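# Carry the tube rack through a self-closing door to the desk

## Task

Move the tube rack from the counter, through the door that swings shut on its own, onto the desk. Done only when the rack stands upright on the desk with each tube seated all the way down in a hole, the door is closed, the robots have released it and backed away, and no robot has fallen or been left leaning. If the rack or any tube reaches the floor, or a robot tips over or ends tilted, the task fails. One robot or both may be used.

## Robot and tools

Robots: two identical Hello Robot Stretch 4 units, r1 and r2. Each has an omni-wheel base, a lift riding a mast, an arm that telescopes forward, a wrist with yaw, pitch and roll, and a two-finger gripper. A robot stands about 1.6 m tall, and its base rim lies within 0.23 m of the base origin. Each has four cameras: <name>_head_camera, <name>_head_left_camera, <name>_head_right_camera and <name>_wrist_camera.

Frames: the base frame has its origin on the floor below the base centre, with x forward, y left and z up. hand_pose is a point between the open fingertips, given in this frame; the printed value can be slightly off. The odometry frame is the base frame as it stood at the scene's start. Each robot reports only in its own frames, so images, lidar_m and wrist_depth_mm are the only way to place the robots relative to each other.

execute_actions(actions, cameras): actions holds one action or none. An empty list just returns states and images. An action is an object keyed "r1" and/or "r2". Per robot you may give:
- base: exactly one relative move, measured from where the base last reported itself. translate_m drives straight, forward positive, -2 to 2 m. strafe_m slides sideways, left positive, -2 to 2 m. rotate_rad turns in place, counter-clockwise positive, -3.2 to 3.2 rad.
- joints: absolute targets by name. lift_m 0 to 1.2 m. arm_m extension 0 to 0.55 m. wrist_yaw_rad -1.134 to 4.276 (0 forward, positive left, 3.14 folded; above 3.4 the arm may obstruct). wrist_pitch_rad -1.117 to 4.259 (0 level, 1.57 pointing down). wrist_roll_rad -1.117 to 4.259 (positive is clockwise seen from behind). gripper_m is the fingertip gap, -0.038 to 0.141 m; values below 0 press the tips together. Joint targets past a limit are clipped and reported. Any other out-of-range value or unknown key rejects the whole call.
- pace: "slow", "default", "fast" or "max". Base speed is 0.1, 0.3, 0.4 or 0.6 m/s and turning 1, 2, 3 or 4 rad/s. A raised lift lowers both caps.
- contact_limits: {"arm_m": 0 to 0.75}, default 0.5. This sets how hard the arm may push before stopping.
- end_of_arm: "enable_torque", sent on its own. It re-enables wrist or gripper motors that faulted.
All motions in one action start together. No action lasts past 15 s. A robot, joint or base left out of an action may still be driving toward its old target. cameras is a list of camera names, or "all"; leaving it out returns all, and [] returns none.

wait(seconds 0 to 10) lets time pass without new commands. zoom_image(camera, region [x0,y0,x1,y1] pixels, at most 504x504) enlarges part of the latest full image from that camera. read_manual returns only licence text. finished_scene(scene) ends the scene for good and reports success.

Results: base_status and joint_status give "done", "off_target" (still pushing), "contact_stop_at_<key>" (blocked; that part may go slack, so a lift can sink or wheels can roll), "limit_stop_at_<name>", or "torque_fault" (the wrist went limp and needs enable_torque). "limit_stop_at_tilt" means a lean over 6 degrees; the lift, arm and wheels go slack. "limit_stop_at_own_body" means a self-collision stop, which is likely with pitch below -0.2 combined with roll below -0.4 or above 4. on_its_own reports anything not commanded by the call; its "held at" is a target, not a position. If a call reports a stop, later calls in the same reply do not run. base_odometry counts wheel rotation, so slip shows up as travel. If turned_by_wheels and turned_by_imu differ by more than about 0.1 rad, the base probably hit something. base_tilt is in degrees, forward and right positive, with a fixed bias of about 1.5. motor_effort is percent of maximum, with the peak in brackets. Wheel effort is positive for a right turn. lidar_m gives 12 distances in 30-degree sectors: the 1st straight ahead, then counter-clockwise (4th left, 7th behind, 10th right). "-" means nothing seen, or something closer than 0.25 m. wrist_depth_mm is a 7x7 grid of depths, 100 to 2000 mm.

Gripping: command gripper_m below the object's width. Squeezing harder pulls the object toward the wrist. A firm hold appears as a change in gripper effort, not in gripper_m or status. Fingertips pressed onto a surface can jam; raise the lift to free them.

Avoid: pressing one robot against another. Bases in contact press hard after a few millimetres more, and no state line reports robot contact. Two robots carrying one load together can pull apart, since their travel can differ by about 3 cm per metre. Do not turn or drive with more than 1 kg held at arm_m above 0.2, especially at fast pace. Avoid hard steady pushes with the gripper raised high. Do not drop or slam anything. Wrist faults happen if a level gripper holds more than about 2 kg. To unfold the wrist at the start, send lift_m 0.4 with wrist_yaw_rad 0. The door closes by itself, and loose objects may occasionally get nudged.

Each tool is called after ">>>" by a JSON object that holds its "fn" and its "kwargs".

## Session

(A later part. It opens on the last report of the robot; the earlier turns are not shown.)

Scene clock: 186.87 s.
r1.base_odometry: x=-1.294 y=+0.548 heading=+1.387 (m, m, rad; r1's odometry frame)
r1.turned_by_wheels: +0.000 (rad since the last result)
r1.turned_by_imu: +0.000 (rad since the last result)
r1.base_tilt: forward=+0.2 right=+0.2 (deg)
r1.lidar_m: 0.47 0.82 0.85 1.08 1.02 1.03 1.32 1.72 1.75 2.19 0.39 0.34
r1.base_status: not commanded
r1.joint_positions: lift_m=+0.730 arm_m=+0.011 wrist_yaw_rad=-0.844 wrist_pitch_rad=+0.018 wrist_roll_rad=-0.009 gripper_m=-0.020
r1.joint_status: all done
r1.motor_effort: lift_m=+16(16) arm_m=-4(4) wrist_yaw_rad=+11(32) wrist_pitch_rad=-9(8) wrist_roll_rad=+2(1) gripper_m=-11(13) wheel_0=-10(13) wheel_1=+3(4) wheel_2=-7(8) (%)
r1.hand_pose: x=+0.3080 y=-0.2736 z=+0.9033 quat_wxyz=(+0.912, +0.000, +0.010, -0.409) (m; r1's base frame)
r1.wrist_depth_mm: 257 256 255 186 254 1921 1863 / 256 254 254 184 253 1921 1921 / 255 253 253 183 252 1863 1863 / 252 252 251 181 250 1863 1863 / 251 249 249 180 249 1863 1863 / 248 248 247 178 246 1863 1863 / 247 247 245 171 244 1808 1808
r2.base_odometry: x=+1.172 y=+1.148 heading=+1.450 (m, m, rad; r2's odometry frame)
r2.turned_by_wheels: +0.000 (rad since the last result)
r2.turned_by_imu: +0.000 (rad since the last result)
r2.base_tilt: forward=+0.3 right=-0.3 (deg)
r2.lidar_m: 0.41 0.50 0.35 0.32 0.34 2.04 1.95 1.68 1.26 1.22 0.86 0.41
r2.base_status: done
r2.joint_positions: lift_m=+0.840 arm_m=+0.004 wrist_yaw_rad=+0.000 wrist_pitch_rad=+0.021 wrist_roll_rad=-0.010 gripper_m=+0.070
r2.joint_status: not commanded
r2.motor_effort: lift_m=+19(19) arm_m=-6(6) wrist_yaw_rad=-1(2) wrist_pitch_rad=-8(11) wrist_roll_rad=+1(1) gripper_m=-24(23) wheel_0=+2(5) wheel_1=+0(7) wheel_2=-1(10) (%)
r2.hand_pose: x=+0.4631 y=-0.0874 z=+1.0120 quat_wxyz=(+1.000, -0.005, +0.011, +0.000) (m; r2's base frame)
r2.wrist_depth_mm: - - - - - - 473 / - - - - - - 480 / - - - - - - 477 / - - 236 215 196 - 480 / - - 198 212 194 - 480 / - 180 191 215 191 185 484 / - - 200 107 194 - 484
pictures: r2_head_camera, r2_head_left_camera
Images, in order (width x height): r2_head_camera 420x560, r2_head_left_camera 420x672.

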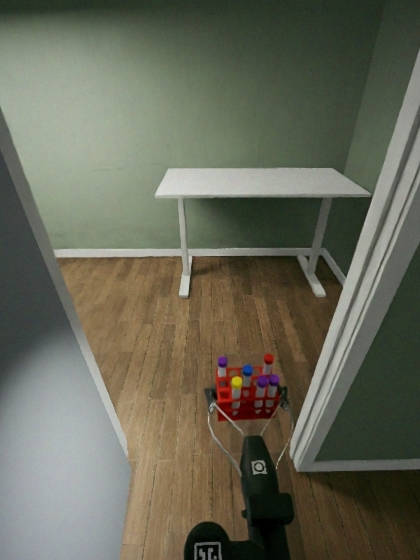

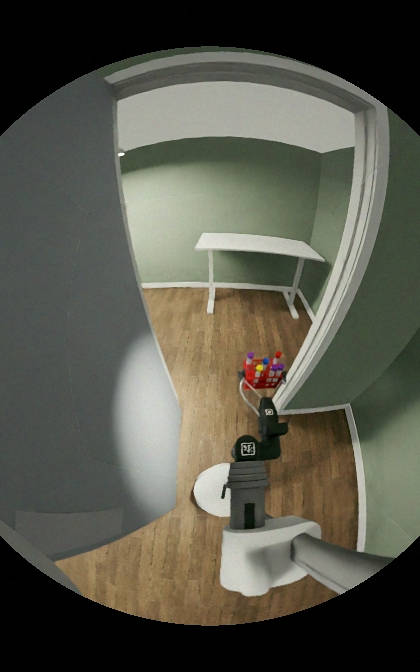

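>>> {"fn": "execute_actions", "kwargs": {"actions": [{"r2":{"base":{"translate_m":1.3}}}], "cameras": ["r2_head_camera","r2_wrist_camera"]}}

Scene clock: 194.67 s.
r1.base_odometry: x=-1.294 y=+0.548 heading=+1.387 (m, m, rad; r1's odometry frame)
r1.turned_by_wheels: +0.000 (rad since the last result)
r1.turned_by_imu: +0.000 (rad since the last result)
r1.base_tilt: forward=+0.2 right=+0.1 (deg)
r1.lidar_m: 0.50 0.82 0.85 1.08 1.02 1.04 1.35 1.73 1.73 2.18 0.41 0.33
r1.base_status: not commanded
r1.joint_positions: lift_m=+0.730 arm_m=+0.011 wrist_yaw_rad=-0.844 wrist_pitch_rad=+0.018 wrist_roll_rad=-0.009 gripper_m=-0.020
r1.joint_status: not commanded
r1.motor_effort: lift_m=+16(16) arm_m=-4(4) wrist_yaw_rad=+11(11) wrist_pitch_rad=-7(7) wrist_roll_rad=+1(1) gripper_m=-13(14) wheel_0=-10(9) wheel_1=+4(3) wheel_2=-7(7) (%)
r1.hand_pose: x=+0.3080 y=-0.2736 z=+0.9033 quat_wxyz=(+0.912, +0.000, +0.010, -0.409) (m; r1's base frame)
r1.wrist_depth_mm: 258 257 255 186 255 1921 1863 / 256 255 255 185 253 1863 1921 / 254 253 252 183 251 1921 1863 / 252 251 251 181 250 1921 1863 / 250 250 250 180 248 1808 1863 / 249 249 248 179 247 1863 1808 / 248 247 245 172 245 1808 1808
r2.base_odometry: x=+1.328 y=+2.439 heading=+1.451 (m, m, rad; r2's odometry frame)
r2.turned_by_wheels: +0.000 (rad since the last result)
r2.turned_by_imu: +0.000 (rad since the last result)
r2.base_tilt: forward=+0.3 right=-0.3 (deg)
r2.lidar_m: 0.41 0.74 2.22 1.73 0.69 0.62 1.40 0.64 0.75 1.28 0.96 0.39
r2.base_status: done
r2.joint_positions: lift_m=+0.840 arm_m=+0.004 wrist_yaw_rad=+0.000 wrist_pitch_rad=+0.021 wrist_roll_rad=-0.010 gripper_m=+0.070
r2.joint_status: not commanded
r2.motor_effort: lift_m=+19(19) arm_m=-6(7) wrist_yaw_rad=-2(2) wrist_pitch_rad=-8(11) wrist_roll_rad=+1(0) gripper_m=-26(25) wheel_0=+1(5) wheel_1=+1(4) wheel_2=+1(8) (%)
r2.hand_pose: x=+0.4631 y=-0.0874 z=+1.0120 quat_wxyz=(+1.000, -0.005, +0.011, +0.000) (m; r2's base frame)
r2.wrist_depth_mm: 1229 1229 1229 1255 1255 1255 1255 / 1229 1229 1229 1255 1229 1229 1255 / 1229 1229 1255 1255 1255 1255 1255 / 1229 1255 236 216 193 1255 1281 / 1255 715 198 212 193 668 661 / 1255 180 192 215 192 185 1281 / 1255 1255 200 107 193 1281 1281
pictures: r2_head_camera, r2_wrist_camera
Images, in order (width x height): r2_head_camera 420x560, r2_wrist_camera 616x392.

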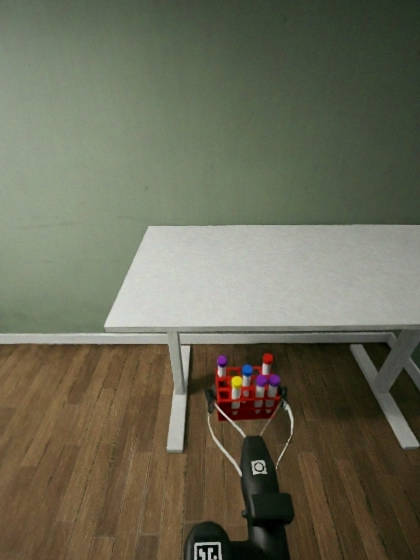

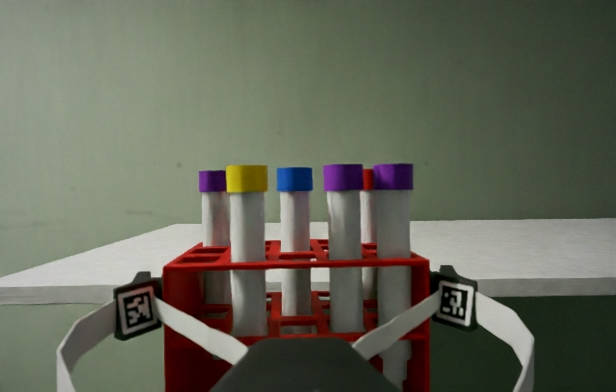

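>>> {"fn": "execute_actions", "kwargs": {"actions": [{"r1":{"base":{"strafe_m":-0.16},"joints":{"arm_m":0.07,"wrist_yaw_rad":-0.75},"pace":"slow"},"r2":{"base":{"strafe_m":-0.25},"joints":{"lift_m":0.9}}}], "cameras": []}}

>>> {"fn": "execute_actions", "kwargs": {"actions": [{"r1":{"base":{"strafe_m":-0.17},"joints":{"arm_m":0.14,"wrist_yaw_rad":-0.63},"pace":"slow"},"r2":{"joints":{"arm_m":0.45}}}], "cameras": ["r2_wrist_camera","r2_head_camera","r1_wrist_camera"]}}

Scene clock: 203.23 s.
r1.base_odometry: x=-1.137 y=+0.519 heading=+1.389 (m, m, rad; r1's odometry frame)
r1.turned_by_wheels: +0.002 (rad since the last result)
r1.turned_by_imu: -0.001 (rad since the last result)
r1.base_tilt: forward=+0.3 right=+0.2 (deg)
r1.lidar_m: 0.50 0.77 0.94 1.20 1.15 1.18 1.46 1.64 1.65 2.07 1.90 0.39
r1.base_status: done
r1.joint_positions: lift_m=+0.730 arm_m=+0.070 wrist_yaw_rad=-0.722 wrist_pitch_rad=+0.018 wrist_roll_rad=-0.008 gripper_m=-0.020
r1.joint_status: wrist_yaw_rad off_target (ended at -0.722, target -0.750); the others done
r1.on_its_own: wrist_yaw_rad is at rest, and its effort (-82) is outside its rest range (-13 to +13)
r1.motor_effort: lift_m=+16(16) arm_m=-1(11) wrist_yaw_rad=-82(85) wrist_pitch_rad=-5(7) wrist_roll_rad=-1(1) gripper_m=-15(16) wheel_0=+11(12) wheel_1=-2(9) wheel_2=+13(15) (%)
r1.hand_pose: x=+0.3998 y=-0.2562 z=+0.9034 quat_wxyz=(+0.936, -0.001, +0.010, -0.353) (m; r1's base frame)
r1.wrist_depth_mm: 244 247 249 252 1708 1661 1537 / 242 245 247 250 1708 1661 1576 / 241 243 246 249 1708 1661 1576 / 239 242 245 248 1708 1618 1537 / 237 240 243 246 1708 1576 1537 / 236 238 179 190 1661 1618 1576 / 235 236 239 169 210 1618 1499
r2.base_odometry: x=+1.576 y=+2.409 heading=+1.451 (m, m, rad; r2's odometry frame)
r2.turned_by_wheels: +0.000 (rad since the last result)
r2.turned_by_imu: +0.001 (rad since the last result)
r2.base_tilt: forward=+0.3 right=-0.3 (deg)
r2.lidar_m: 0.41 0.73 2.22 1.74 0.82 0.86 3.32 0.54 0.75 1.04 0.94 0.72
r2.base_status: done
r2.joint_positions: lift_m=+0.900 arm_m=+0.004 wrist_yaw_rad=+0.000 wrist_pitch_rad=+0.021 wrist_roll_rad=-0.010 gripper_m=+0.070
r2.joint_status: all done
r2.motor_effort: lift_m=+20(26) arm_m=-6(6) wrist_yaw_rad=-1(1) wrist_pitch_rad=-10(10) wrist_roll_rad=+1(0) gripper_m=-23(24) wheel_0=-2(8) wheel_1=-1(10) wheel_2=+0(1) (%)
r2.hand_pose: x=+0.4631 y=-0.0874 z=+1.0720 quat_wxyz=(+1.000, -0.005, +0.011, +0.000) (m; r2's base frame)
r2.wrist_depth_mm: 1205 1229 1229 1205 1229 1255 1229 / 1229 1229 1229 1229 1229 1229 1229 / 1229 1229 1229 1229 1255 1255 1255 / 1255 1229 238 216 196 1229 1255 / 1255 1060 198 213 193 1008 976 / 574 180 191 216 191 185 549 / 798 1281 200 106 194 1281 1255
pictures: none
No camera images: the call's "cameras" was empty. Leave "cameras" out to get every camera's image.

Scene clock: 206.07 s.
r1.base_odometry: x=-0.970 y=+0.489 heading=+1.392 (m, m, rad; r1's odometry frame)
r1.turned_by_wheels: +0.002 (rad since the last result)
r1.turned_by_imu: +0.101 (rad since the last result)
r1.base_tilt: forward=+0.4 right=+0.2 (deg)
r1.lidar_m: 0.56 0.78 1.04 1.37 1.31 1.35 1.65 1.56 1.62 1.79 1.73 0.47
r1.base_status: done
r1.joint_positions: lift_m=+0.730 arm_m=+0.140 wrist_yaw_rad=-0.602 wrist_pitch_rad=+0.017 wrist_roll_rad=-0.008 gripper_m=-0.020
r1.joint_status: wrist_yaw_rad off_target (ended at -0.602, target -0.630); the others done
r1.on_its_own: wrist_yaw_rad is at rest, and its effort (-81) is outside its rest range (-13 to +13)
r1.motor_effort: lift_m=+16(16) arm_m=-1(5) wrist_yaw_rad=-81(84) wrist_pitch_rad=-3(5) wrist_roll_rad=-1(1) gripper_m=-15(15) wheel_0=+12(20) wheel_1=+1(7) wheel_2=+16(17) (%)
r1.hand_pose: x=+0.4993 y=-0.2354 z=+0.9035 quat_wxyz=(+0.955, -0.001, +0.009, -0.296) (m; r1's base frame)
r1.wrist_depth_mm: 242 245 247 251 1537 1430 1308 / 240 243 246 249 1576 1464 1308 / 239 241 244 248 1499 1430 1308 / 238 241 242 246 1537 1430 1281 / 236 238 241 244 1537 1430 1281 / 235 237 178 189 1499 1397 1308 / 234 234 237 168 210 1366 1281
r2.base_odometry: x=+1.576 y=+2.409 heading=+1.451 (m, m, rad; r2's odometry frame)
r2.turned_by_wheels: +0.000 (rad since the last result)
r2.turned_by_imu: +0.000 (rad since the last result)
r2.base_tilt: forward=+0.4 right=-0.3 (deg)
r2.lidar_m: 0.68 0.74 2.24 1.76 0.82 0.85 1.28 0.53 0.75 1.04 0.96 0.70
r2.base_status: not commanded
r2.joint_positions: lift_m=+0.900 arm_m=+0.449 wrist_yaw_rad=+0.000 wrist_pitch_rad=+0.021 wrist_roll_rad=-0.010 gripper_m=+0.070
r2.joint_status: all done
r2.motor_effort: lift_m=+20(20) arm_m=+7(9) wrist_yaw_rad=-1(0) wrist_pitch_rad=-9(11) wrist_roll_rad=+1(1) gripper_m=-23(25) wheel_0=-1(1) wheel_1=+0(1) wheel_2=+0(0) (%)
r2.hand_pose: x=+0.9082 y=-0.0874 z=+1.0720 quat_wxyz=(+1.000, -0.005, +0.010, +0.000) (m; r2's base frame)
r2.wrist_depth_mm: 798 798 798 809 809 798 809 / 798 809 798 809 809 809 809 / 798 809 809 820 820 820 820 / 809 809 236 215 193 820 820 / 809 820 198 212 193 820 820 / 569 180 202 215 191 185 544 / 368 366 200 107 194 375 375
pictures: r1_wrist_camera, r2_head_camera, r2_wrist_camera
Images, in order (width x height): r1_wrist_camera 616x392, r2_head_camera 420x560, r2_wrist_camera 616x392.

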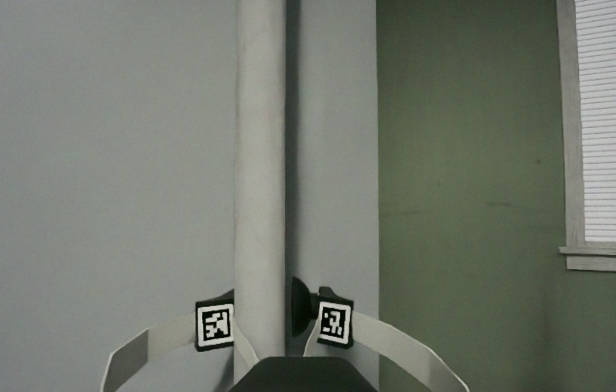

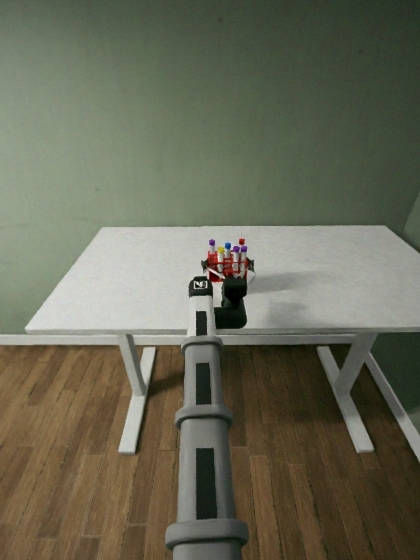

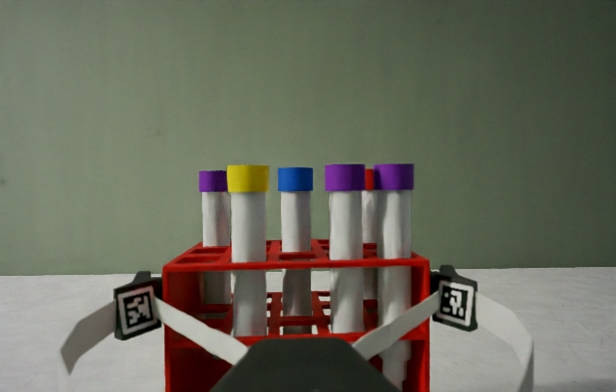

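>>> {"fn": "execute_actions", "kwargs": {"actions": [{"r1":{"base":{"strafe_m":-0.09},"joints":{"arm_m":0.214,"wrist_yaw_rad":-0.40},"pace":"slow"},"r2":{"joints":{"lift_m":0.838},"pace":"slow"}}], "cameras": ["r2_wrist_camera"]}}

Scene clock: 218.27 s.
r1.base_odometry: x=-0.882 y=+0.473 heading=+1.393 (m, m, rad; r1's odometry frame)
r1.turned_by_wheels: +0.002 (rad since the last result)
r1.turned_by_imu: +0.001 (rad since the last result)
r1.base_tilt: forward=+0.4 right=+0.2 (deg)
r1.lidar_m: 0.57 0.81 1.09 1.46 1.39 1.42 1.59 1.50 1.57 1.75 1.66 0.58
r1.base_status: done
r1.joint_positions: lift_m=+0.730 arm_m=+0.214 wrist_yaw_rad=-0.377 wrist_pitch_rad=+0.017 wrist_roll_rad=-0.008 gripper_m=-0.020
r1.joint_status: wrist_yaw_rad off_target (ended at -0.377, target -0.400); the others done
r1.on_its_own: wrist_yaw_rad is at rest, and its effort (-66) is outside its rest range (-13 to +13)
r1.motor_effort: lift_m=+16(16) arm_m=+0(7) wrist_yaw_rad=-66(80) wrist_pitch_rad=-7(6) wrist_roll_rad=+1(1) gripper_m=-15(14) wheel_0=+10(19) wheel_1=+0(10) wheel_2=+13(14) (%)
r1.hand_pose: x=+0.6209 y=-0.1875 z=+0.9034 quat_wxyz=(+0.982, -0.002, +0.009, -0.187) (m; r1's base frame)
r1.wrist_depth_mm: 258 256 256 185 255 1336 1182 / 256 255 254 184 254 1366 1182 / 254 254 253 183 252 1336 1182 / 252 252 251 182 251 1336 1160 / 251 250 249 181 249 1308 1160 / 249 249 248 179 247 1336 1160 / 248 247 247 172 211 1281 1138
r2.base_odometry: x=+1.576 y=+2.409 heading=+1.451 (m, m, rad; r2's odometry frame)
r2.turned_by_wheels: +0.000 (rad since the last result)
r2.turned_by_imu: +0.001 (rad since the last result)
r2.base_tilt: forward=+0.4 right=-0.3 (deg)
r2.lidar_m: 0.69 0.73 2.21 1.74 0.80 0.84 1.14 0.54 0.75 1.04 0.94 0.69
r2.base_status: not commanded
r2.joint_positions: lift_m=+0.838 arm_m=+0.449 wrist_yaw_rad=+0.000 wrist_pitch_rad=+0.021 wrist_roll_rad=-0.010 gripper_m=+0.070
r2.joint_status: all done
r2.motor_effort: lift_m=+16(16) arm_m=+7(6) wrist_yaw_rad=-1(1) wrist_pitch_rad=-11(7) wrist_roll_rad=+0(0) gripper_m=-26(26) wheel_0=-1(1) wheel_1=-1(1) wheel_2=+0(0) (%)
r2.hand_pose: x=+0.9082 y=-0.0874 z=+1.0103 quat_wxyz=(+1.000, -0.005, +0.010, +0.000) (m; r2's base frame)
r2.wrist_depth_mm: 798 798 798 798 809 809 809 / 798 798 798 809 809 820 809 / 798 809 809 809 809 820 820 / 798 809 236 214 193 820 820 / 699 683 198 212 193 640 634 / 373 180 194 215 191 185 355 / 241 240 199 107 193 247 247
pictures: r2_wrist_camera
Images, in order (width x height): r2_wrist_camera 616x392.

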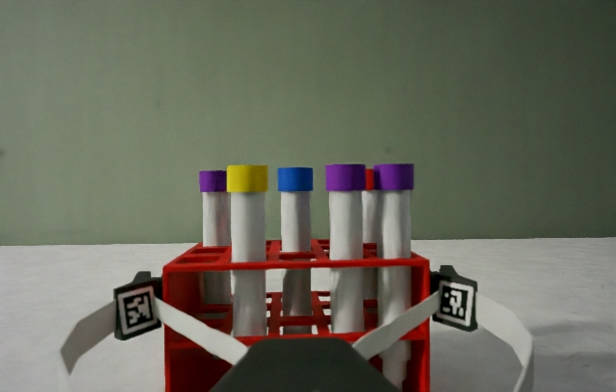

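>>> {"fn": "execute_actions", "kwargs": {"actions": [{"r1":{"base":{"strafe_m":-0.06},"joints":{"arm_m":0.308,"wrist_yaw_rad":-0.19},"pace":"slow"},"r2":{"joints":{"lift_m":0.833},"pace":"slow"}}], "cameras": []}}

Scene clock: 221.97 s.
r1.base_odometry: x=-0.823 y=+0.463 heading=+1.393 (m, m, rad; r1's odometry frame)
r1.turned_by_wheels: -0.001 (rad since the last result)
r1.turned_by_imu: -0.002 (rad since the last result)
r1.base_tilt: forward=+0.3 right=+0.1 (deg)
r1.lidar_m: 0.69 0.85 1.12 1.52 1.44 1.48 1.56 1.47 1.53 1.69 1.60 0.75
r1.base_status: done
r1.joint_positions: lift_m=+0.730 arm_m=+0.308 wrist_yaw_rad=-0.188 wrist_pitch_rad=+0.018 wrist_roll_rad=-0.009 gripper_m=-0.020
r1.joint_status: all done
r1.motor_effort: lift_m=+16(16) arm_m=+2(9) wrist_yaw_rad=-5(61) wrist_pitch_rad=-5(6) wrist_roll_rad=+2(0) gripper_m=-15(15) wheel_0=-4(13) wheel_1=-4(12) wheel_2=+1(12) (%)
r1.hand_pose: x=+0.7455 y=-0.1399 z=+0.9034 quat_wxyz=(+0.996, -0.003, +0.009, -0.094) (m; r1's base frame)
r1.wrist_depth_mm: 262 259 258 186 255 1308 1138 / 260 258 256 185 255 1308 1118 / 258 256 255 182 251 1308 1118 / 257 255 253 181 250 1281 1098 / 255 253 252 181 249 1281 1098 / 253 252 250 179 246 1308 1098 / 252 250 248 173 245 1205 1098
r2.base_odometry: x=+1.576 y=+2.409 heading=+1.451 (m, m, rad; r2's odometry frame)
r2.turned_by_wheels: +0.000 (rad since the last result)
r2.turned_by_imu: +0.000 (rad since the last result)
r2.base_tilt: forward=+0.3 right=-0.2 (deg)
r2.lidar_m: 0.70 0.71 2.22 1.76 0.81 0.84 1.01 0.53 0.74 1.02 0.94 0.70
r2.base_status: not commanded
r2.joint_positions: lift_m=+0.833 arm_m=+0.449 wrist_yaw_rad=+0.000 wrist_pitch_rad=+0.020 wrist_roll_rad=-0.010 gripper_m=+0.070
r2.joint_status: all done
r2.motor_effort: lift_m=+16(24) arm_m=+7(6) wrist_yaw_rad=-2(1) wrist_pitch_rad=-7(8) wrist_roll_rad=+0(0) gripper_m=-26(25) wheel_0=-1(1) wheel_1=+0(1) wheel_2=+0(0) (%)
r2.hand_pose: x=+0.9082 y=-0.0874 z=+1.0056 quat_wxyz=(+1.000, -0.005, +0.010, +0.000) (m; r2's base frame)
r2.wrist_depth_mm: 798 798 798 809 809 809 809 / 809 798 809 809 809 820 809 / 809 809 809 809 820 820 809 / 809 809 236 214 193 831 820 / 683 661 202 211 193 621 615 / 359 180 202 214 191 185 343 / 233 230 200 107 194 238 237
pictures: none
No camera images: the call's "cameras" was empty. Leave "cameras" out to get every camera's image.

>>> {"fn": "execute_actions", "kwargs": {"actions": [{"r1":{"base":{"strafe_m":-0.055},"joints":{"arm_m":0.413,"wrist_yaw_rad":-0.08},"pace":"slow"},"r2":{"joints":{"gripper_m":0.141}}}], "cameras": ["r2_wrist_camera"]}}

Scene clock: 226.27 s.
r1.base_odometry: x=-0.769 y=+0.453 heading=+1.394 (m, m, rad; r1's odometry frame)
r1.turned_by_wheels: +0.001 (rad since the last result)
r1.turned_by_imu: -0.006 (rad since the last result)
r1.base_tilt: forward=+0.3 right=+0.1 (deg)
r1.lidar_m: 0.80 0.91 1.15 1.54 1.48 1.53 1.54 1.45 1.49 1.64 1.54 1.63
r1.base_status: done
r1.joint_positions: lift_m=+0.730 arm_m=+0.413 wrist_yaw_rad=-0.071 wrist_pitch_rad=+0.017 wrist_roll_rad=-0.009 gripper_m=-0.020
r1.joint_status: all done
r1.on_its_own: wrist_yaw_rad is at rest, and its effort (-26) is outside its rest range (-13 to +13)
r1.motor_effort: lift_m=+16(16) arm_m=+1(6) wrist_yaw_rad=-26(39) wrist_pitch_rad=-5(6) wrist_roll_rad=+1(0) gripper_m=-13(13) wheel_0=+5(12) wheel_1=-3(14) wheel_2=+6(8) (%)
r1.hand_pose: x=+0.8652 y=-0.1077 z=+0.9035 quat_wxyz=(+0.999, -0.004, +0.009, -0.036) (m; r1's base frame)
r1.wrist_depth_mm: 255 255 256 187 257 1205 1078 / 254 254 254 186 257 1182 1060 / 251 253 252 185 254 1182 1060 / 250 250 251 183 253 1182 1042 / 249 248 250 181 251 1182 1060 / 247 248 249 180 250 1182 1042 / 244 246 245 173 248 1182 1042
r2.base_odometry: x=+1.576 y=+2.409 heading=+1.451 (m, m, rad; r2's odometry frame)
r2.turned_by_wheels: +0.000 (rad since the last result)
r2.turned_by_imu: +0.000 (rad since the last result)
r2.base_tilt: forward=+0.3 right=-0.4 (deg)
r2.lidar_m: 0.69 0.71 2.24 1.75 0.82 0.83 0.92 0.53 0.76 1.02 0.94 0.71
r2.base_status: not commanded
r2.joint_positions: lift_m=+0.833 arm_m=+0.449 wrist_yaw_rad=+0.000 wrist_pitch_rad=+0.020 wrist_roll_rad=-0.010 gripper_m=+0.141
r2.joint_status: all done
r2.motor_effort: lift_m=+16(16) arm_m=+6(6) wrist_yaw_rad=-1(2) wrist_pitch_rad=-8(8) wrist_roll_rad=+1(1) gripper_m=+0(25) wheel_0=-1(1) wheel_1=-1(0) wheel_2=+0(0) (%)
r2.hand_pose: x=+0.9082 y=-0.0874 z=+1.0056 quat_wxyz=(+1.000, -0.005, +0.010, +0.000) (m; r2's base frame)
r2.wrist_depth_mm: 788 798 798 809 809 809 820 / 798 798 809 809 809 809 820 / 798 798 809 809 820 820 809 / 809 809 255 234 264 820 820 / 676 668 219 232 252 621 615 / 362 200 198 227 208 296 343 / 246 245 224 107 213 238 238
pictures: r2_wrist_camera
Images, in order (width x height): r2_wrist_camera 616x392.

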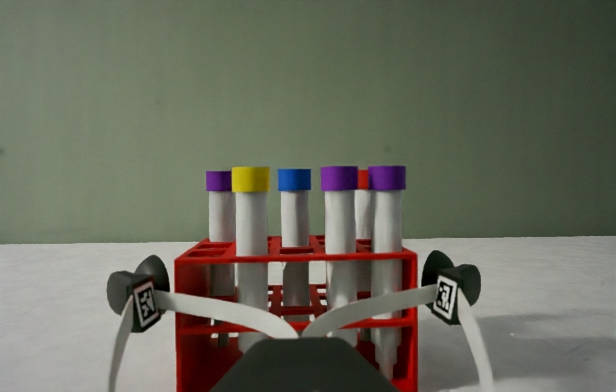

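>>> {"fn": "execute_actions", "kwargs": {"actions": [{"r1":{"base":{"strafe_m":-0.045},"joints":{"arm_m":0.527,"wrist_yaw_rad":0.08},"pace":"slow"},"r2":{"joints":{"arm_m":0.05}}}], "cameras": ["r2_wrist_camera"]}}

Scene clock: 230.40 s.
r1.base_odometry: x=-0.725 y=+0.445 heading=+1.396 (m, m, rad; r1's odometry frame)
r1.turned_by_wheels: +0.003 (rad since the last result)
r1.turned_by_imu: -0.020 (rad since the last result)
r1.base_tilt: forward=+0.4 right=+0.2 (deg)
r1.lidar_m: 0.92 0.97 1.16 1.53 1.49 1.55 1.53 1.42 1.48 1.64 1.52 1.59
r1.base_status: done
r1.joint_positions: lift_m=+0.730 arm_m=+0.527 wrist_yaw_rad=+0.099 wrist_pitch_rad=+0.017 wrist_roll_rad=-0.008 gripper_m=-0.020
r1.joint_status: all done
r1.on_its_own: wrist_yaw_rad is at rest, and its effort (-55) is outside its rest range (-13 to +13)
r1.motor_effort: lift_m=+16(16) arm_m=+1(7) wrist_yaw_rad=-55(53) wrist_pitch_rad=-4(6) wrist_roll_rad=+1(2) gripper_m=-15(15) wheel_0=+17(14) wheel_1=+3(17) wheel_2=+16(16) (%)
r1.hand_pose: x=+0.9934 y=-0.0585 z=+0.9035 quat_wxyz=(+0.999, -0.005, +0.008, +0.049) (m; r1's base frame)
r1.wrist_depth_mm: 253 254 256 256 258 866 976 / 252 253 254 254 257 854 976 / 251 251 252 253 255 842 976 / 248 249 251 187 254 842 960 / 247 248 249 185 252 831 960 / 245 246 247 181 250 820 960 / 243 245 245 173 214 809 960
r2.base_odometry: x=+1.576 y=+2.409 heading=+1.451 (m, m, rad; r2's odometry frame)
r2.turned_by_wheels: +0.000 (rad since the last result)
r2.turned_by_imu: +0.000 (rad since the last result)
r2.base_tilt: forward=+0.4 right=-0.3 (deg)
r2.lidar_m: 0.67 0.72 2.22 1.77 0.81 0.77 0.84 0.54 0.74 1.04 0.98 0.70
r2.base_status: not commanded
r2.joint_positions: lift_m=+0.833 arm_m=+0.051 wrist_yaw_rad=+0.000 wrist_pitch_rad=+0.020 wrist_roll_rad=-0.010 gripper_m=+0.141
r2.joint_status: all done
r2.motor_effort: lift_m=+16(15) arm_m=-5(6) wrist_yaw_rad=+0(1) wrist_pitch_rad=-6(7) wrist_roll_rad=+1(1) gripper_m=+0(1) wheel_0=-1(1) wheel_1=-1(1) wheel_2=+0(0) (%)
r2.hand_pose: x=+0.5104 y=-0.0874 z=+1.0057 quat_wxyz=(+1.000, -0.005, +0.010, +0.000) (m; r2's base frame)
r2.wrist_depth_mm: 1160 1182 1205 1182 1182 1205 1205 / 1182 1182 1205 1182 1182 1182 1205 / 1205 1205 1182 1182 1205 1205 1205 / 1182 1205 1205 1182 1205 1182 1205 / 699 683 668 597 647 640 634 / 452 200 424 427 433 427 1205 / 809 1205 1229 107 1205 1229 1205
pictures: r2_wrist_camera
Images, in order (width x height): r2_wrist_camera 616x392.

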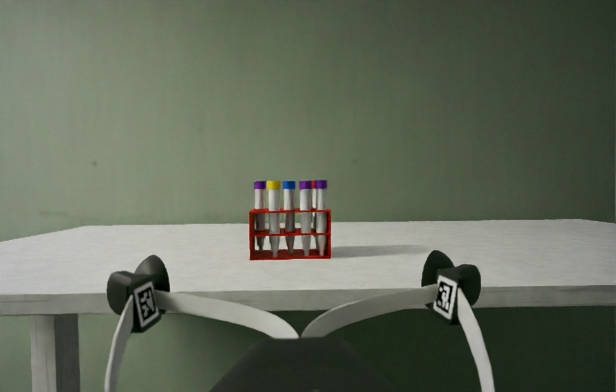

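>>> {"fn": "execute_actions", "kwargs": {"actions": [{"r1":{"base":{"translate_m":0.13},"joints":{"wrist_yaw_rad":0.24},"pace":"slow"}}], "cameras": []}}

Scene clock: 235.17 s.
r1.base_odometry: x=-0.702 y=+0.573 heading=+1.398 (m, m, rad; r1's odometry frame)
r1.turned_by_wheels: +0.002 (rad since the last result)
r1.turned_by_imu: -0.007 (rad since the last result)
r1.base_tilt: forward=+0.3 right=+0.2 (deg)
r1.lidar_m: 0.91 0.93 1.04 1.36 1.59 1.64 1.65 1.54 1.58 1.56 1.46 1.52
r1.base_status: done
r1.joint_positions: lift_m=+0.730 arm_m=+0.527 wrist_yaw_rad=+0.248 wrist_pitch_rad=+0.017 wrist_roll_rad=-0.009 gripper_m=-0.020
r1.joint_status: all done
r1.on_its_own: wrist_yaw_rad is at rest, and its effort (-23) is outside its rest range (-13 to +13)
r1.motor_effort: lift_m=+16(16) arm_m=+0(1) wrist_yaw_rad=-23(52) wrist_pitch_rad=-5(3) wrist_roll_rad=+1(1) gripper_m=-16(14) wheel_0=+7(14) wheel_1=+4(4) wheel_2=+10(12) (%)
r1.hand_pose: x=+0.9989 y=-0.0139 z=+0.9036 quat_wxyz=(+0.992, -0.005, +0.008, +0.124) (m; r1's base frame)
r1.wrist_depth_mm: 246 250 253 191 262 580 627 / 245 248 252 188 259 569 621 / 243 246 250 186 257 569 615 / 242 246 249 185 255 564 615 / 240 243 247 183 255 559 615 / 238 241 245 182 253 554 603 / 236 239 242 173 250 549 603
r2.base_odometry: x=+1.576 y=+2.409 heading=+1.451 (m, m, rad; r2's odometry frame)
r2.turned_by_wheels: +0.000 (rad since the last result)
r2.turned_by_imu: +0.000 (rad since the last result)
r2.base_tilt: forward=+0.3 right=-0.3 (deg)
r2.lidar_m: 0.67 0.72 2.24 1.77 0.81 0.70 0.73 0.54 0.74 1.03 0.93 0.70
r2.base_status: not commanded
r2.joint_positions: lift_m=+0.833 arm_m=+0.051 wrist_yaw_rad=+0.000 wrist_pitch_rad=+0.020 wrist_roll_rad=-0.010 gripper_m=+0.141
r2.joint_status: not commanded
r2.motor_effort: lift_m=+16(16) arm_m=-6(6) wrist_yaw_rad=-2(1) wrist_pitch_rad=-6(6) wrist_roll_rad=+1(0) gripper_m=+0(0) wheel_0=-1(2) wheel_1=-1(1) wheel_2=+0(0) (%)
r2.hand_pose: x=+0.5104 y=-0.0874 z=+1.0057 quat_wxyz=(+1.000, -0.005, +0.010, +0.000) (m; r2's base frame)
r2.wrist_depth_mm: 1182 1182 1182 1205 1182 1182 1182 / 1182 1182 1182 1205 1205 1205 1182 / 1182 1182 1182 1205 1205 1182 1229 / 1182 1205 1205 1205 1182 1205 1205 / 691 676 668 603 647 640 634 / 452 200 424 424 433 430 1205 / 809 1205 1182 107 1205 1229 1229
pictures: none
No camera images: the call's "cameras" was empty. Leave "cameras" out to get every camera's image.

θ≈0.28. One more step then release.

>>> {"fn": "execute_actions", "kwargs": {"actions": [{"r1":{"base":{"translate_m":0.13},"joints":{"wrist_yaw_rad":0.40},"pace":"slow"}}], "cameras": ["r1_head_camera"]}}

Scene clock: 239.70 s.
r1.base_odometry: x=-0.680 y=+0.702 heading=+1.402 (m, m, rad; r1's odometry frame)
r1.turned_by_wheels: +0.004 (rad since the last result)
r1.turned_by_imu: -0.013 (rad since the last result)
r1.base_tilt: forward=+0.2 right=+0.1 (deg)
r1.lidar_m: 0.92 0.88 0.92 1.20 1.66 1.70 1.78 1.67 1.70 1.48 1.38 1.45
r1.base_status: done
r1.joint_positions: lift_m=+0.730 arm_m=+0.527 wrist_yaw_rad=+0.417 wrist_pitch_rad=+0.017 wrist_roll_rad=-0.008 gripper_m=-0.020
r1.joint_status: all done
r1.on_its_own: wrist_yaw_rad is at rest, and its effort (-49) is outside its rest range (-13 to +13)
r1.motor_effort: lift_m=+16(16) arm_m=+0(1) wrist_yaw_rad=-49(53) wrist_pitch_rad=-5(6) wrist_roll_rad=+1(1) gripper_m=-13(16) wheel_0=+20(21) wheel_1=+11(14) wheel_2=+14(14) (%)
r1.hand_pose: x=+0.9971 y=+0.0369 z=+0.9034 quat_wxyz=(+0.978, -0.006, +0.008, +0.207) (m; r1's base frame)
r1.wrist_depth_mm: 242 246 251 184 322 349 364 / 241 245 249 182 319 345 362 / 239 243 248 181 317 343 359 / 237 242 246 180 315 343 355 / 236 240 245 179 312 340 353 / 236 238 241 177 253 336 349 / 233 236 240 172 249 334 349
r2.base_odometry: x=+1.576 y=+2.409 heading=+1.451 (m, m, rad; r2's odometry frame)
r2.turned_by_wheels: +0.000 (rad since the last result)
r2.turned_by_imu: +0.000 (rad since the last result)
r2.base_tilt: forward=+0.4 right=-0.3 (deg)
r2.lidar_m: 0.67 0.70 2.21 1.74 0.78 0.64 0.63 0.52 0.79 1.03 0.94 0.71
r2.base_status: not commanded
r2.joint_positions: lift_m=+0.833 arm_m=+0.051 wrist_yaw_rad=+0.000 wrist_pitch_rad=+0.020 wrist_roll_rad=-0.010 gripper_m=+0.141
r2.joint_status: not commanded
r2.motor_effort: lift_m=+16(16) arm_m=-6(6) wrist_yaw_rad=-1(1) wrist_pitch_rad=-6(6) wrist_roll_rad=+1(0) gripper_m=-1(0) wheel_0=-1(1) wheel_1=-1(1) wheel_2=+0(0) (%)
r2.hand_pose: x=+0.5104 y=-0.0874 z=+1.0057 quat_wxyz=(+1.000, -0.005, +0.010, +0.000) (m; r2's base frame)
r2.wrist_depth_mm: 1160 1160 1160 1182 1182 1182 1205 / 1182 1182 1182 1182 1205 1182 1205 / 1182 1205 1182 1205 1182 1205 1205 / 1205 1182 1182 1205 1205 1205 1205 / 699 676 661 597 647 640 627 / 455 200 424 424 433 427 1229 / 809 1182 1205 107 1205 1205 1255
pictures: r1_head_camera
Images, in order (width x height): r1_head_camera 420x560.

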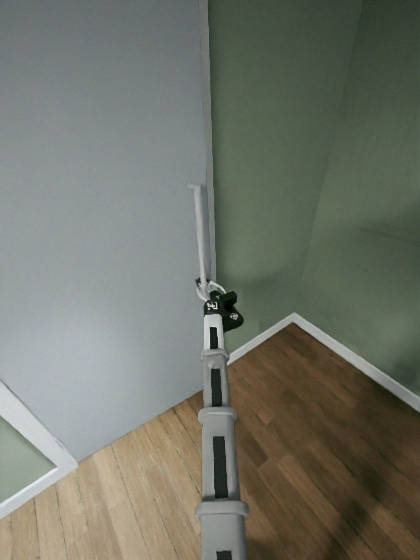

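>>> {"fn": "execute_actions", "kwargs": {"actions": [{"r1":{"base":{"translate_m":0.05},"joints":{"wrist_yaw_rad":0.55},"pace":"slow"}}], "cameras": []}}

>>> {"fn": "execute_actions", "kwargs": {"actions": [{"r1":{"joints":{"gripper_m":0.13}}}], "cameras": ["r1_wrist_camera"]}}

Scene clock: 243.30 s.
r1.base_odometry: x=-0.672 y=+0.751 heading=+1.403 (m, m, rad; r1's odometry frame)
r1.turned_by_wheels: +0.001 (rad since the last result)
r1.turned_by_imu: +0.007 (rad since the last result)
r1.base_tilt: forward=+0.4 right=+0.1 (deg)
r1.lidar_m: 0.90 0.85 0.88 1.15 1.69 1.72 1.80 1.71 1.74 1.44 1.36 1.34
r1.base_status: done
r1.joint_positions: lift_m=+0.730 arm_m=+0.527 wrist_yaw_rad=+0.553 wrist_pitch_rad=+0.017 wrist_roll_rad=-0.009 gripper_m=-0.020
r1.joint_status: all done
r1.motor_effort: lift_m=+16(16) arm_m=+0(0) wrist_yaw_rad=-8(38) wrist_pitch_rad=-4(4) wrist_roll_rad=+1(0) gripper_m=-16(16) wheel_0=+7(14) wheel_1=+4(10) wheel_2=+8(12) (%)
r1.hand_pose: x=+0.9893 y=+0.0770 z=+0.9034 quat_wxyz=(+0.962, -0.006, +0.007, +0.273) (m; r1's base frame)
r1.wrist_depth_mm: 252 254 256 190 257 248 264 / 252 253 254 187 256 247 262 / 250 251 253 186 254 246 260 / 249 250 251 183 253 244 258 / 247 248 249 182 251 242 257 / 245 246 249 181 240 241 254 / 244 245 245 173 248 239 253
r2.base_odometry: x=+1.576 y=+2.409 heading=+1.451 (m, m, rad; r2's odometry frame)
r2.turned_by_wheels: +0.000 (rad since the last result)
r2.turned_by_imu: +0.000 (rad since the last result)
r2.base_tilt: forward=+0.3 right=-0.3 (deg)
r2.lidar_m: 0.68 0.72 2.19 1.75 0.80 0.60 0.56 0.53 0.74 1.03 0.95 0.71
r2.base_status: not commanded
r2.joint_positions: lift_m=+0.833 arm_m=+0.051 wrist_yaw_rad=+0.000 wrist_pitch_rad=+0.020 wrist_roll_rad=-0.010 gripper_m=+0.141
r2.joint_status: not commanded
r2.motor_effort: lift_m=+16(16) arm_m=-6(6) wrist_yaw_rad=+0(1) wrist_pitch_rad=-5(7) wrist_roll_rad=+1(1) gripper_m=+2(2) wheel_0=-1(1) wheel_1=-1(1) wheel_2=+0(0) (%)
r2.hand_pose: x=+0.5104 y=-0.0874 z=+1.0057 quat_wxyz=(+1.000, -0.005, +0.010, +0.000) (m; r2's base frame)
r2.wrist_depth_mm: 1205 1182 1182 1182 1205 1182 1205 / 1182 1182 1182 1205 1182 1205 1205 / 1205 1205 1182 1182 1205 1229 1205 / 1182 1182 1205 1205 1205 1205 1205 / 699 683 668 603 647 640 621 / 452 200 424 424 433 430 1205 / 798 1205 1205 107 1205 1205 1229
pictures: none
No camera images: the call's "cameras" was empty. Leave "cameras" out to get every camera's image.

Scene clock: 245.63 s.
r1.base_odometry: x=-0.671 y=+0.751 heading=+1.402 (m, m, rad; r1's odometry frame)
r1.turned_by_wheels: -0.001 (rad since the last result)
r1.turned_by_imu: -0.001 (rad since the last result)
r1.base_tilt: forward=+0.2 right=+0.1 (deg)
r1.lidar_m: 0.91 0.85 0.88 1.15 1.68 1.73 1.84 1.70 1.75 1.44 1.36 1.36
r1.base_status: not commanded
r1.joint_positions: lift_m=+0.730 arm_m=+0.527 wrist_yaw_rad=+0.550 wrist_pitch_rad=+0.017 wrist_roll_rad=-0.009 gripper_m=+0.130
r1.joint_status: all done
r1.motor_effort: lift_m=+16(16) arm_m=+0(0) wrist_yaw_rad=-1(7) wrist_pitch_rad=-5(4) wrist_roll_rad=+1(1) gripper_m=+0(15) wheel_0=+2(6) wheel_1=+2(3) wheel_2=+5(8) (%)
r1.hand_pose: x=+0.9895 y=+0.0763 z=+0.9034 quat_wxyz=(+0.962, -0.006, +0.007, +0.272) (m; r1's base frame)
r1.wrist_depth_mm: 257 259 262 193 264 252 267 / 256 257 259 192 263 251 266 / 254 255 257 190 260 249 264 / 252 254 256 189 259 248 262 / 251 253 255 188 257 246 260 / 249 250 252 187 256 245 258 / 247 250 252 148 255 242 257
r2.base_odometry: x=+1.576 y=+2.409 heading=+1.451 (m, m, rad; r2's odometry frame)
r2.turned_by_wheels: +0.000 (rad since the last result)
r2.turned_by_imu: +0.000 (rad since the last result)
r2.base_tilt: forward=+0.4 right=-0.3 (deg)
r2.lidar_m: 0.67 0.72 2.24 1.73 0.80 0.58 0.57 0.53 0.76 1.01 0.94 0.69
r2.base_status: not commanded
r2.joint_positions: lift_m=+0.833 arm_m=+0.051 wrist_yaw_rad=+0.000 wrist_pitch_rad=+0.020 wrist_roll_rad=-0.010 gripper_m=+0.141
r2.joint_status: not commanded
r2.motor_effort: lift_m=+16(16) arm_m=-6(6) wrist_yaw_rad=-1(1) wrist_pitch_rad=-6(7) wrist_roll_rad=+1(0) gripper_m=+0(1) wheel_0=-1(1) wheel_1=-1(1) wheel_2=+0(0) (%)
r2.hand_pose: x=+0.5104 y=-0.0874 z=+1.0057 quat_wxyz=(+1.000, -0.005, +0.010, +0.000) (m; r2's base frame)
r2.wrist_depth_mm: 1182 1182 1182 1182 1182 1182 1205 / 1182 1182 1182 1205 1182 1205 1205 / 1182 1205 1205 1205 1182 1205 1205 / 1182 1182 1182 1205 1205 1229 1205 / 691 683 661 597 647 640 634 / 452 200 427 424 433 430 1205 / 809 1205 1205 106 1229 1229 1205
pictures: r1_wrist_camera
Images, in order (width x height): r1_wrist_camera 616x392.

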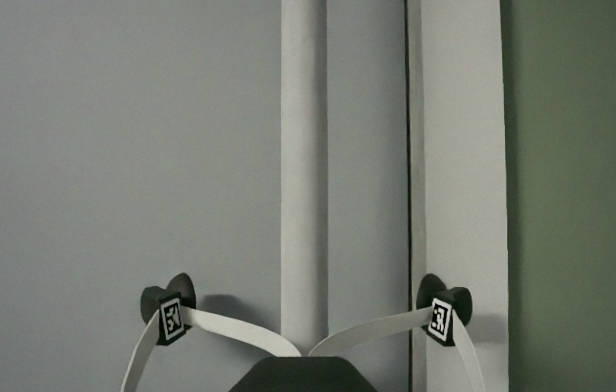

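>>> {"fn": "execute_actions", "kwargs": {"actions": [{"r1":{"base":{"strafe_m":-0.1},"joints":{"arm_m":0.2}}}], "cameras": ["r1_head_camera","r2_wrist_camera"]}}

>>> {"fn": "zoom_image", "kwargs": {"camera": "r2_wrist_camera", "region": [220, 160, 360, 270]}}

Scene clock: 250.73 s.
r1.base_odometry: x=-0.573 y=+0.734 heading=+1.402 (m, m, rad; r1's odometry frame)
r1.turned_by_wheels: +0.000 (rad since the last result)
r1.turned_by_imu: +0.000 (rad since the last result)
r1.base_tilt: forward=+0.2 right=+0.2 (deg)
r1.lidar_m: 0.94 0.90 0.94 1.21 1.76 1.83 1.76 1.65 1.70 1.35 1.28 1.34
r1.base_status: done
r1.joint_positions: lift_m=+0.730 arm_m=+0.201 wrist_yaw_rad=+0.550 wrist_pitch_rad=+0.018 wrist_roll_rad=-0.009 gripper_m=+0.130
r1.joint_status: all done
r1.motor_effort: lift_m=+16(16) arm_m=-7(7) wrist_yaw_rad=+0(1) wrist_pitch_rad=-6(7) wrist_roll_rad=+0(0) gripper_m=+1(0) wheel_0=+1(11) wheel_1=+0(9) wheel_2=+0(3) (%)
r1.hand_pose: x=+0.6637 y=+0.0762 z=+0.9033 quat_wxyz=(+0.962, -0.007, +0.007, +0.272) (m; r1's base frame)
r1.wrist_depth_mm: 585 591 591 603 603 609 615 / 580 585 591 597 597 603 603 / 580 585 585 591 591 597 603 / 580 580 585 585 591 597 603 / 569 574 580 585 585 591 597 / 569 574 580 580 512 585 591 / 564 564 569 148 580 591 585
r2.base_odometry: x=+1.576 y=+2.409 heading=+1.451 (m, m, rad; r2's odometry frame)
r2.turned_by_wheels: +0.000 (rad since the last result)
r2.turned_by_imu: +0.000 (rad since the last result)
r2.base_tilt: forward=+0.4 right=-0.2 (deg)
r2.lidar_m: 0.66 0.73 2.19 1.74 0.80 0.59 0.57 0.55 0.76 1.04 0.94 0.69
r2.base_status: not commanded
r2.joint_positions: lift_m=+0.833 arm_m=+0.051 wrist_yaw_rad=+0.000 wrist_pitch_rad=+0.020 wrist_roll_rad=-0.010 gripper_m=+0.141
r2.joint_status: not commanded
r2.motor_effort: lift_m=+16(16) arm_m=-6(7) wrist_yaw_rad=-1(1) wrist_pitch_rad=-6(7) wrist_roll_rad=+1(1) gripper_m=+3(0) wheel_0=-1(1) wheel_1=+0(1) wheel_2=+0(0) (%)
r2.hand_pose: x=+0.5104 y=-0.0874 z=+1.0057 quat_wxyz=(+1.000, -0.005, +0.010, +0.000) (m; r2's base frame)
r2.wrist_depth_mm: 1182 1182 1182 1205 1182 1205 1205 / 1160 1182 1182 1182 1205 1229 1205 / 1205 1205 1205 1205 1205 1205 1205 / 1182 1205 1205 1205 1182 1205 1205 / 691 683 661 597 647 634 627 / 452 200 424 427 433 430 1205 / 809 1205 1229 107 1205 1205 1229
pictures: r1_head_camera, r2_wrist_camera
Images, in order (width x height): r1_head_camera 420x560, r2_wrist_camera 616x392.

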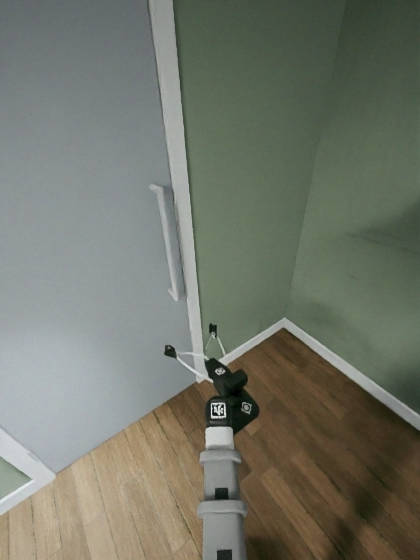

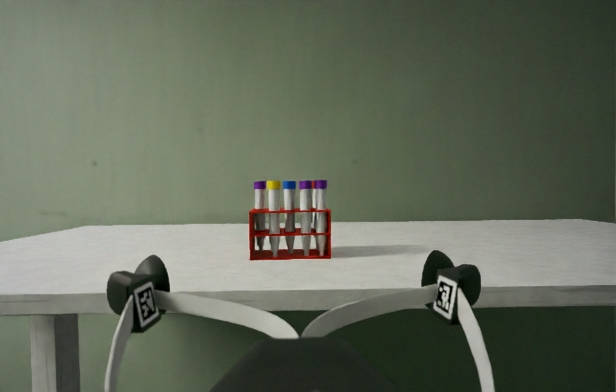

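Region (220, 160, 360, 270) of r2_wrist_camera's 616x392 image, scaled by 3.600; it fills the top 396 rows of this view, and the rest is white.

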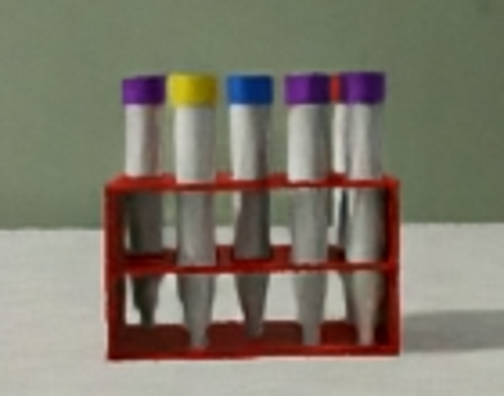

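>>> {"fn": "finished_scene", "kwargs": {"scene": 1}}

The scene is finished: the task was done.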